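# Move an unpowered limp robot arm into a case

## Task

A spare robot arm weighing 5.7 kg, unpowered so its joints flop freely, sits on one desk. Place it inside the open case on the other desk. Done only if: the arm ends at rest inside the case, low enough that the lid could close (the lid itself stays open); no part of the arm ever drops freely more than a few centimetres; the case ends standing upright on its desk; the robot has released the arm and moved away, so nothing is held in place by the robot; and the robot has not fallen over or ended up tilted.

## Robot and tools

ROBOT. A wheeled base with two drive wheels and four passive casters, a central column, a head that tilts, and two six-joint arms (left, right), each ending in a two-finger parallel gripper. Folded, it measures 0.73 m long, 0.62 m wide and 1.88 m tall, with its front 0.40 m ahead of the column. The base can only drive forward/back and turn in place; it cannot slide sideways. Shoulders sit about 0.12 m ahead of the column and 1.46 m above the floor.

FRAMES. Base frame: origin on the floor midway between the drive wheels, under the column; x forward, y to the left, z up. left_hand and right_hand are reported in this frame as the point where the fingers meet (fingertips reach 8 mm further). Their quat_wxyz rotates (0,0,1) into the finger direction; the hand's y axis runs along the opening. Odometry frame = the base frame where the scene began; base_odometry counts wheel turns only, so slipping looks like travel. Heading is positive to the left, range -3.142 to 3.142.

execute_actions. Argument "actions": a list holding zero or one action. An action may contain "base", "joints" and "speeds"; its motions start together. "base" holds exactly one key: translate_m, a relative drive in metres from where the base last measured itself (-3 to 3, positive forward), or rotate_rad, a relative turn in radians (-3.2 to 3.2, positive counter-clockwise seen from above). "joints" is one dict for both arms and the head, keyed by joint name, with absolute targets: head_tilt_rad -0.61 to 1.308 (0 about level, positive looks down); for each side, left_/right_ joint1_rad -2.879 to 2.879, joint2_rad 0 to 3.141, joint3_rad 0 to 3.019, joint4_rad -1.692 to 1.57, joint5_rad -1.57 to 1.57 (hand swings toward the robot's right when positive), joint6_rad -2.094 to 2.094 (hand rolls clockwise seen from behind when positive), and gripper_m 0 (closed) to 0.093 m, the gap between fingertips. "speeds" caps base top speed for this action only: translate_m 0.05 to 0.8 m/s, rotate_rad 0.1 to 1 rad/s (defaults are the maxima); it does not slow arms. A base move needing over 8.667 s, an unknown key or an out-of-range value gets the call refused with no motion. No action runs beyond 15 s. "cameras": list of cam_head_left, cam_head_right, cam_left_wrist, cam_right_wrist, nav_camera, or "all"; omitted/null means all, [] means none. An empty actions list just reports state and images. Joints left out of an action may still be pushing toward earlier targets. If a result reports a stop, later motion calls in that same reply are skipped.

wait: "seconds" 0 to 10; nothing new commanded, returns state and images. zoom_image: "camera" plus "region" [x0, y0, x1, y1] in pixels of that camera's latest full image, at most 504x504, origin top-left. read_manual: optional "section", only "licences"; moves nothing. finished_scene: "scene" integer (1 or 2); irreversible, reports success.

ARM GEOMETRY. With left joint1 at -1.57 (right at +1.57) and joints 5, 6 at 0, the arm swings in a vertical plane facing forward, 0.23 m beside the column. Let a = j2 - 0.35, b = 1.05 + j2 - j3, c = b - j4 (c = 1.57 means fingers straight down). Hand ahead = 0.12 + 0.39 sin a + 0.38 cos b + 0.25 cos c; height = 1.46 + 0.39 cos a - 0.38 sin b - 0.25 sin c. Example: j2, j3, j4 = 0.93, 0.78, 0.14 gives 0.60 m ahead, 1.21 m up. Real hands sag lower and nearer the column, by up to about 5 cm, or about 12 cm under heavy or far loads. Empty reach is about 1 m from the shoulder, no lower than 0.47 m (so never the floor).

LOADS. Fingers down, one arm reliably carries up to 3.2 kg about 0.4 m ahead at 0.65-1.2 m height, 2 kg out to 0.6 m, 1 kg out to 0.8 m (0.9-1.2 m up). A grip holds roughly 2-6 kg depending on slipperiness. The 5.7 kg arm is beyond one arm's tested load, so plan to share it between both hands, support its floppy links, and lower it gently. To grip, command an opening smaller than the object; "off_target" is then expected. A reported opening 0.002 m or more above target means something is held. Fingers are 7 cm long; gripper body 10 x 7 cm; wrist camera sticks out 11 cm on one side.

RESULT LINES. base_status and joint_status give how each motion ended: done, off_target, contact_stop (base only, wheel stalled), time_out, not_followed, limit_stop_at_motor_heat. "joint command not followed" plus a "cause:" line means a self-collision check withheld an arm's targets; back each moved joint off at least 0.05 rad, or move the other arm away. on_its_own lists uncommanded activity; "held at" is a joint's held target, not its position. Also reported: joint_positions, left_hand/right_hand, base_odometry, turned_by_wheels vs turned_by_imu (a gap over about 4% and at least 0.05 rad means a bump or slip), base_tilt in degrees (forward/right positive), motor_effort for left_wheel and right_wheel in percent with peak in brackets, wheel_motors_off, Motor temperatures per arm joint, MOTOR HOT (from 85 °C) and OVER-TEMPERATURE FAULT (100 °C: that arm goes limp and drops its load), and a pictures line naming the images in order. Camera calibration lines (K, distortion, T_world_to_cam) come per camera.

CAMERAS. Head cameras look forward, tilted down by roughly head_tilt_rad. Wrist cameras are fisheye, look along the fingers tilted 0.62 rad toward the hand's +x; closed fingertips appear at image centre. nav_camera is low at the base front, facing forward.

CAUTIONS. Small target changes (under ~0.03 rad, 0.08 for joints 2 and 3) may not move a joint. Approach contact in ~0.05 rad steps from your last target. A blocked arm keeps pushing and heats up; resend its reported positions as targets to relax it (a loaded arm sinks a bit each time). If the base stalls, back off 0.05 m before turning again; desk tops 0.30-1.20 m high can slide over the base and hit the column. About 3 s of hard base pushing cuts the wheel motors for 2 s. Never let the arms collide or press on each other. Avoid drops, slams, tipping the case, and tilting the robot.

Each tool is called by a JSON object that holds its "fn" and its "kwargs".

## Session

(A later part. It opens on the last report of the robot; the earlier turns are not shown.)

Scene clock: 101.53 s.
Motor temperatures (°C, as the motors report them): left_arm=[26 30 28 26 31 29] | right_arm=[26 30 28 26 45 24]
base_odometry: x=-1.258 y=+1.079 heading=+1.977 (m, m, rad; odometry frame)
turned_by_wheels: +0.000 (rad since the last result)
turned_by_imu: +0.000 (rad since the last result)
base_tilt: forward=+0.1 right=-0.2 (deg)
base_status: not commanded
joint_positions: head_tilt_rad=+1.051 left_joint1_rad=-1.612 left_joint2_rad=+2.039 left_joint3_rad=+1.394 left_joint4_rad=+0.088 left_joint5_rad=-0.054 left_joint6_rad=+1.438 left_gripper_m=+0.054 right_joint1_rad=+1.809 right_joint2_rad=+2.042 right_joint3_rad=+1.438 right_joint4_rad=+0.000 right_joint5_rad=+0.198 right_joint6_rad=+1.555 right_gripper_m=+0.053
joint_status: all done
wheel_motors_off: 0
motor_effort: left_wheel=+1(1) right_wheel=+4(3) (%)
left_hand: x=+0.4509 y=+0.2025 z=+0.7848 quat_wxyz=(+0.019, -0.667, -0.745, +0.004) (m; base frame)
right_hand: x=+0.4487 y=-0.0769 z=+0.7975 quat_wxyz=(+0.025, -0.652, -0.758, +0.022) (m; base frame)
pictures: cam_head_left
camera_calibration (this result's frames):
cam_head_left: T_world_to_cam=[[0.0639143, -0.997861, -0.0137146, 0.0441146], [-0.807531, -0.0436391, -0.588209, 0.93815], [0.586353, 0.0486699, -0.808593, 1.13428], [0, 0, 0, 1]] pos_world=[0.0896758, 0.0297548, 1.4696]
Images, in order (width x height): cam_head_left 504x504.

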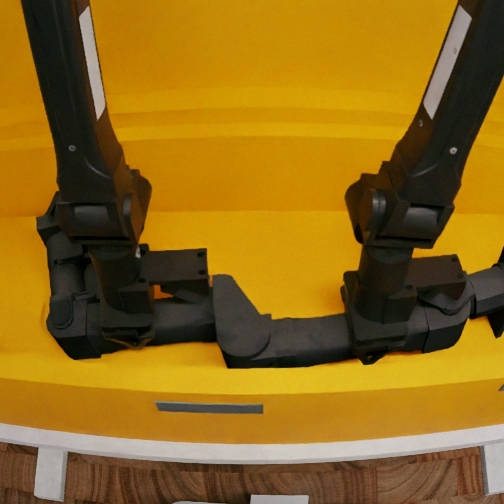

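{"fn": "execute_actions", "kwargs": {"actions": [{"joints":{"left_gripper_m":0.075,"right_gripper_m":0.075,"left_joint2_rad":2.04,"left_joint3_rad":1.4,"right_joint2_rad":2.04,"right_joint3_rad":1.44,"right_joint5_rad":0.1}}], "cameras": []}}

{"fn": "execute_actions", "kwargs": {"actions": [{"joints":{"right_joint2_rad":1.6,"right_joint3_rad":1.2,"left_joint2_rad":1.6,"left_joint3_rad":1.2}}], "cameras": ["cam_head_left"]}}

{"fn": "execute_actions", "kwargs": {"actions": [{"joints":{"right_joint2_rad":1.1,"right_joint3_rad":0.95,"left_joint2_rad":1.1,"left_joint3_rad":0.95}}], "cameras": []}}

{"fn": "execute_actions", "kwargs": {"actions": [{"base":{"translate_m":-0.6},"joints":{"head_tilt_rad":0.8}}], "cameras": ["cam_head_left","cam_head_right"]}}

Scene clock: 105.03 s.
Motor temperatures (°C, as the motors report them): left_arm=[26 30 28 26 30 29] | right_arm=[26 30 28 26 55 24]
base_odometry: x=-1.258 y=+1.079 heading=+1.977 (m, m, rad; odometry frame)
turned_by_wheels: +0.000 (rad since the last result)
turned_by_imu: -0.001 (rad since the last result)
base_tilt: forward=+0.0 right=-0.2 (deg)
base_status: not commanded
joint_positions: head_tilt_rad=+1.051 left_joint1_rad=-1.614 left_joint2_rad=+2.038 left_joint3_rad=+1.382 left_joint4_rad=+0.087 left_joint5_rad=-0.058 left_joint6_rad=+1.551 left_gripper_m=+0.075 right_joint1_rad=+1.855 right_joint2_rad=+2.035 right_joint3_rad=+1.438 right_joint4_rad=+0.001 right_joint5_rad=+0.101 right_joint6_rad=+1.560 right_gripper_m=+0.075
joint_status: all done
wheel_motors_off: 0
motor_effort: left_wheel=-1(2) right_wheel=+3(4) (%)
left_hand: x=+0.4438 y=+0.2017 z=+0.7861 quat_wxyz=(+0.024, -0.708, -0.706, +0.008) (m; base frame)
right_hand: x=+0.4475 y=-0.0256 z=+0.8081 quat_wxyz=(+0.072, -0.644, -0.761, -0.028) (m; base frame)
pictures: none
No camera images: the call's "cameras" was empty. Leave "cameras" out to get every camera's image.

Scene clock: 106.40 s.
Motor temperatures (°C, as the motors report them): left_arm=[25 30 28 26 30 29] | right_arm=[26 30 28 26 53 24]
base_odometry: x=-1.258 y=+1.079 heading=+1.977 (m, m, rad; odometry frame)
turned_by_wheels: +0.000 (rad since the last result)
turned_by_imu: +0.000 (rad since the last result)
base_tilt: forward=+0.0 right=-0.3 (deg)
base_status: not commanded
joint_positions: head_tilt_rad=+1.051 left_joint1_rad=-1.614 left_joint2_rad=+1.574 left_joint3_rad=+1.201 left_joint4_rad=+0.098 left_joint5_rad=-0.058 left_joint6_rad=+1.558 left_gripper_m=+0.075 right_joint1_rad=+1.855 right_joint2_rad=+1.573 right_joint3_rad=+1.200 right_joint4_rad=+0.001 right_joint5_rad=+0.100 right_joint6_rad=+1.560 right_gripper_m=+0.075
joint_status: all done
wheel_motors_off: 0
motor_effort: left_wheel=-2(2) right_wheel=+3(4) (%)
left_hand: x=+0.6036 y=+0.2051 z=+0.9698 quat_wxyz=(-0.082, -0.700, -0.703, -0.093) (m; base frame)
right_hand: x=+0.5696 y=-0.0526 z=+0.9855 quat_wxyz=(-0.001, -0.657, -0.746, -0.111) (m; base frame)
pictures: cam_head_left
camera_calibration (this result's frames):
cam_head_left: T_world_to_cam=[[0.0639143, -0.997861, -0.0137146, 0.0441146], [-0.807531, -0.0436391, -0.588209, 0.93815], [0.586353, 0.0486699, -0.808592, 1.13428], [0, 0, 0, 1]] pos_world=[0.0896758, 0.0297548, 1.4696]
Images, in order (width x height): cam_head_left 504x504.

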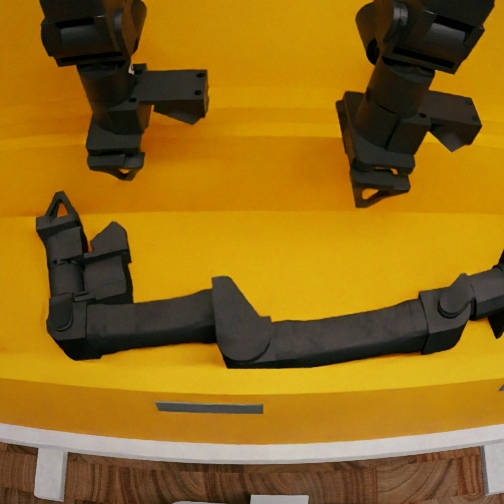

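Scene clock: 107.70 s.
Motor temperatures (°C, as the motors report them): left_arm=[25 30 28 26 30 29] | right_arm=[25 30 28 26 51 24]
base_odometry: x=-1.258 y=+1.079 heading=+1.977 (m, m, rad; odometry frame)
turned_by_wheels: +0.000 (rad since the last result)
turned_by_imu: +0.000 (rad since the last result)
base_tilt: forward=+0.0 right=-0.4 (deg)
base_status: not commanded
joint_positions: head_tilt_rad=+1.051 left_joint1_rad=-1.614 left_joint2_rad=+1.075 left_joint3_rad=+0.951 left_joint4_rad=+0.098 left_joint5_rad=-0.058 left_joint6_rad=+1.559 left_gripper_m=+0.075 right_joint1_rad=+1.855 right_joint2_rad=+1.072 right_joint3_rad=+0.950 right_joint4_rad=-0.001 right_joint5_rad=+0.100 right_joint6_rad=+1.560 right_gripper_m=+0.075
joint_status: all done
wheel_motors_off: 0
motor_effort: left_wheel=-2(3) right_wheel=+2(3) (%)
left_hand: x=+0.6459 y=+0.2118 z=+1.1753 quat_wxyz=(-0.170, -0.681, -0.690, -0.178) (m; base frame)
right_hand: x=+0.6163 y=-0.0952 z=+1.1806 quat_wxyz=(-0.081, -0.661, -0.718, -0.201) (m; base frame)
pictures: none
No camera images: the call's "cameras" was empty. Leave "cameras" out to get every camera's image.

Scene clock: 110.40 s.
Motor temperatures (°C, as the motors report them): left_arm=[25 30 28 26 30 29] | right_arm=[25 29 28 26 48 24]
base_odometry: x=-1.022 y=+0.528 heading=+1.977 (m, m, rad; odometry frame)
turned_by_wheels: +0.001 (rad since the last result)
turned_by_imu: -0.001 (rad since the last result)
base_tilt: forward=-0.1 right=-0.3 (deg)
base_status: done
joint_positions: head_tilt_rad=+0.815 left_joint1_rad=-1.614 left_joint2_rad=+1.079 left_joint3_rad=+0.945 left_joint4_rad=+0.098 left_joint5_rad=-0.058 left_joint6_rad=+1.559 left_gripper_m=+0.075 right_joint1_rad=+1.855 right_joint2_rad=+1.077 right_joint3_rad=+0.944 right_joint4_rad=-0.001 right_joint5_rad=+0.100 right_joint6_rad=+1.560 right_gripper_m=+0.075
joint_status: all done
wheel_motors_off: 0
motor_effort: left_wheel=+1(52) right_wheel=-1(42) (%)
left_hand: x=+0.6412 y=+0.2118 z=+1.1718 quat_wxyz=(-0.166, -0.682, -0.691, -0.175) (m; base frame)
right_hand: x=+0.6111 y=-0.0950 z=+1.1769 quat_wxyz=(-0.078, -0.661, -0.720, -0.197) (m; base frame)
pictures: cam_head_left, cam_head_right
camera_calibration (this result's frames):
cam_head_left: T_world_to_cam=[[0.0653506, -0.997861, 0.00156027, 0.0205196], [-0.64819, -0.0436391, -0.760227, 1.19509], [0.758669, 0.0486699, -0.649655, 0.880903], [0, 0, 0, 1]] pos_world=[0.104991, 0.0297548, 1.48079]
cam_head_right: T_world_to_cam=[[0.0724584, -0.99737, -0.00146549, -0.0362565], [-0.664844, -0.0472051, -0.74549, 1.17238], [0.74346, 0.0549913, -0.666516, 0.910752], [0, 0, 0, 1]] pos_world=[0.104966, -0.0309024, 1.48097]
Images, in order (width x height): cam_head_left 504x504, cam_head_right 504x504.

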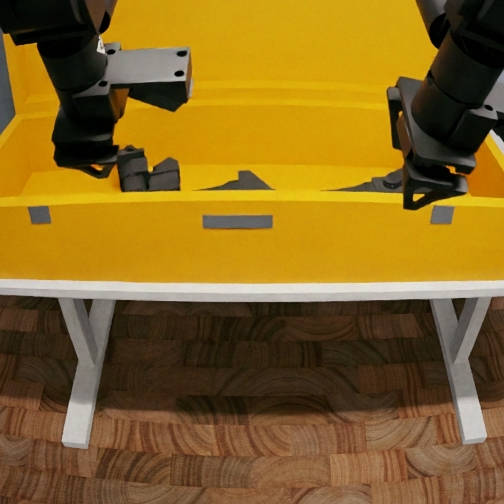

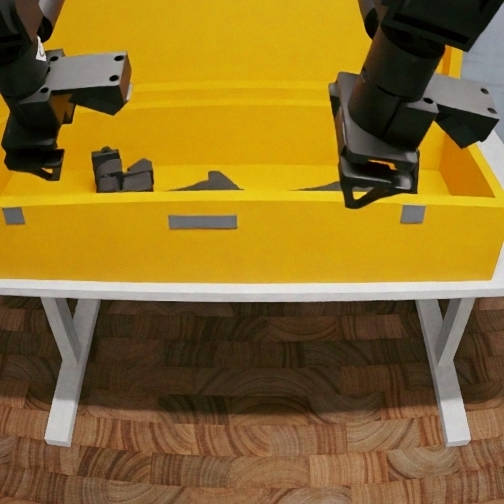

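{"fn": "finished_scene", "kwargs": {"scene": 2}}

The scene is finished: the task was done.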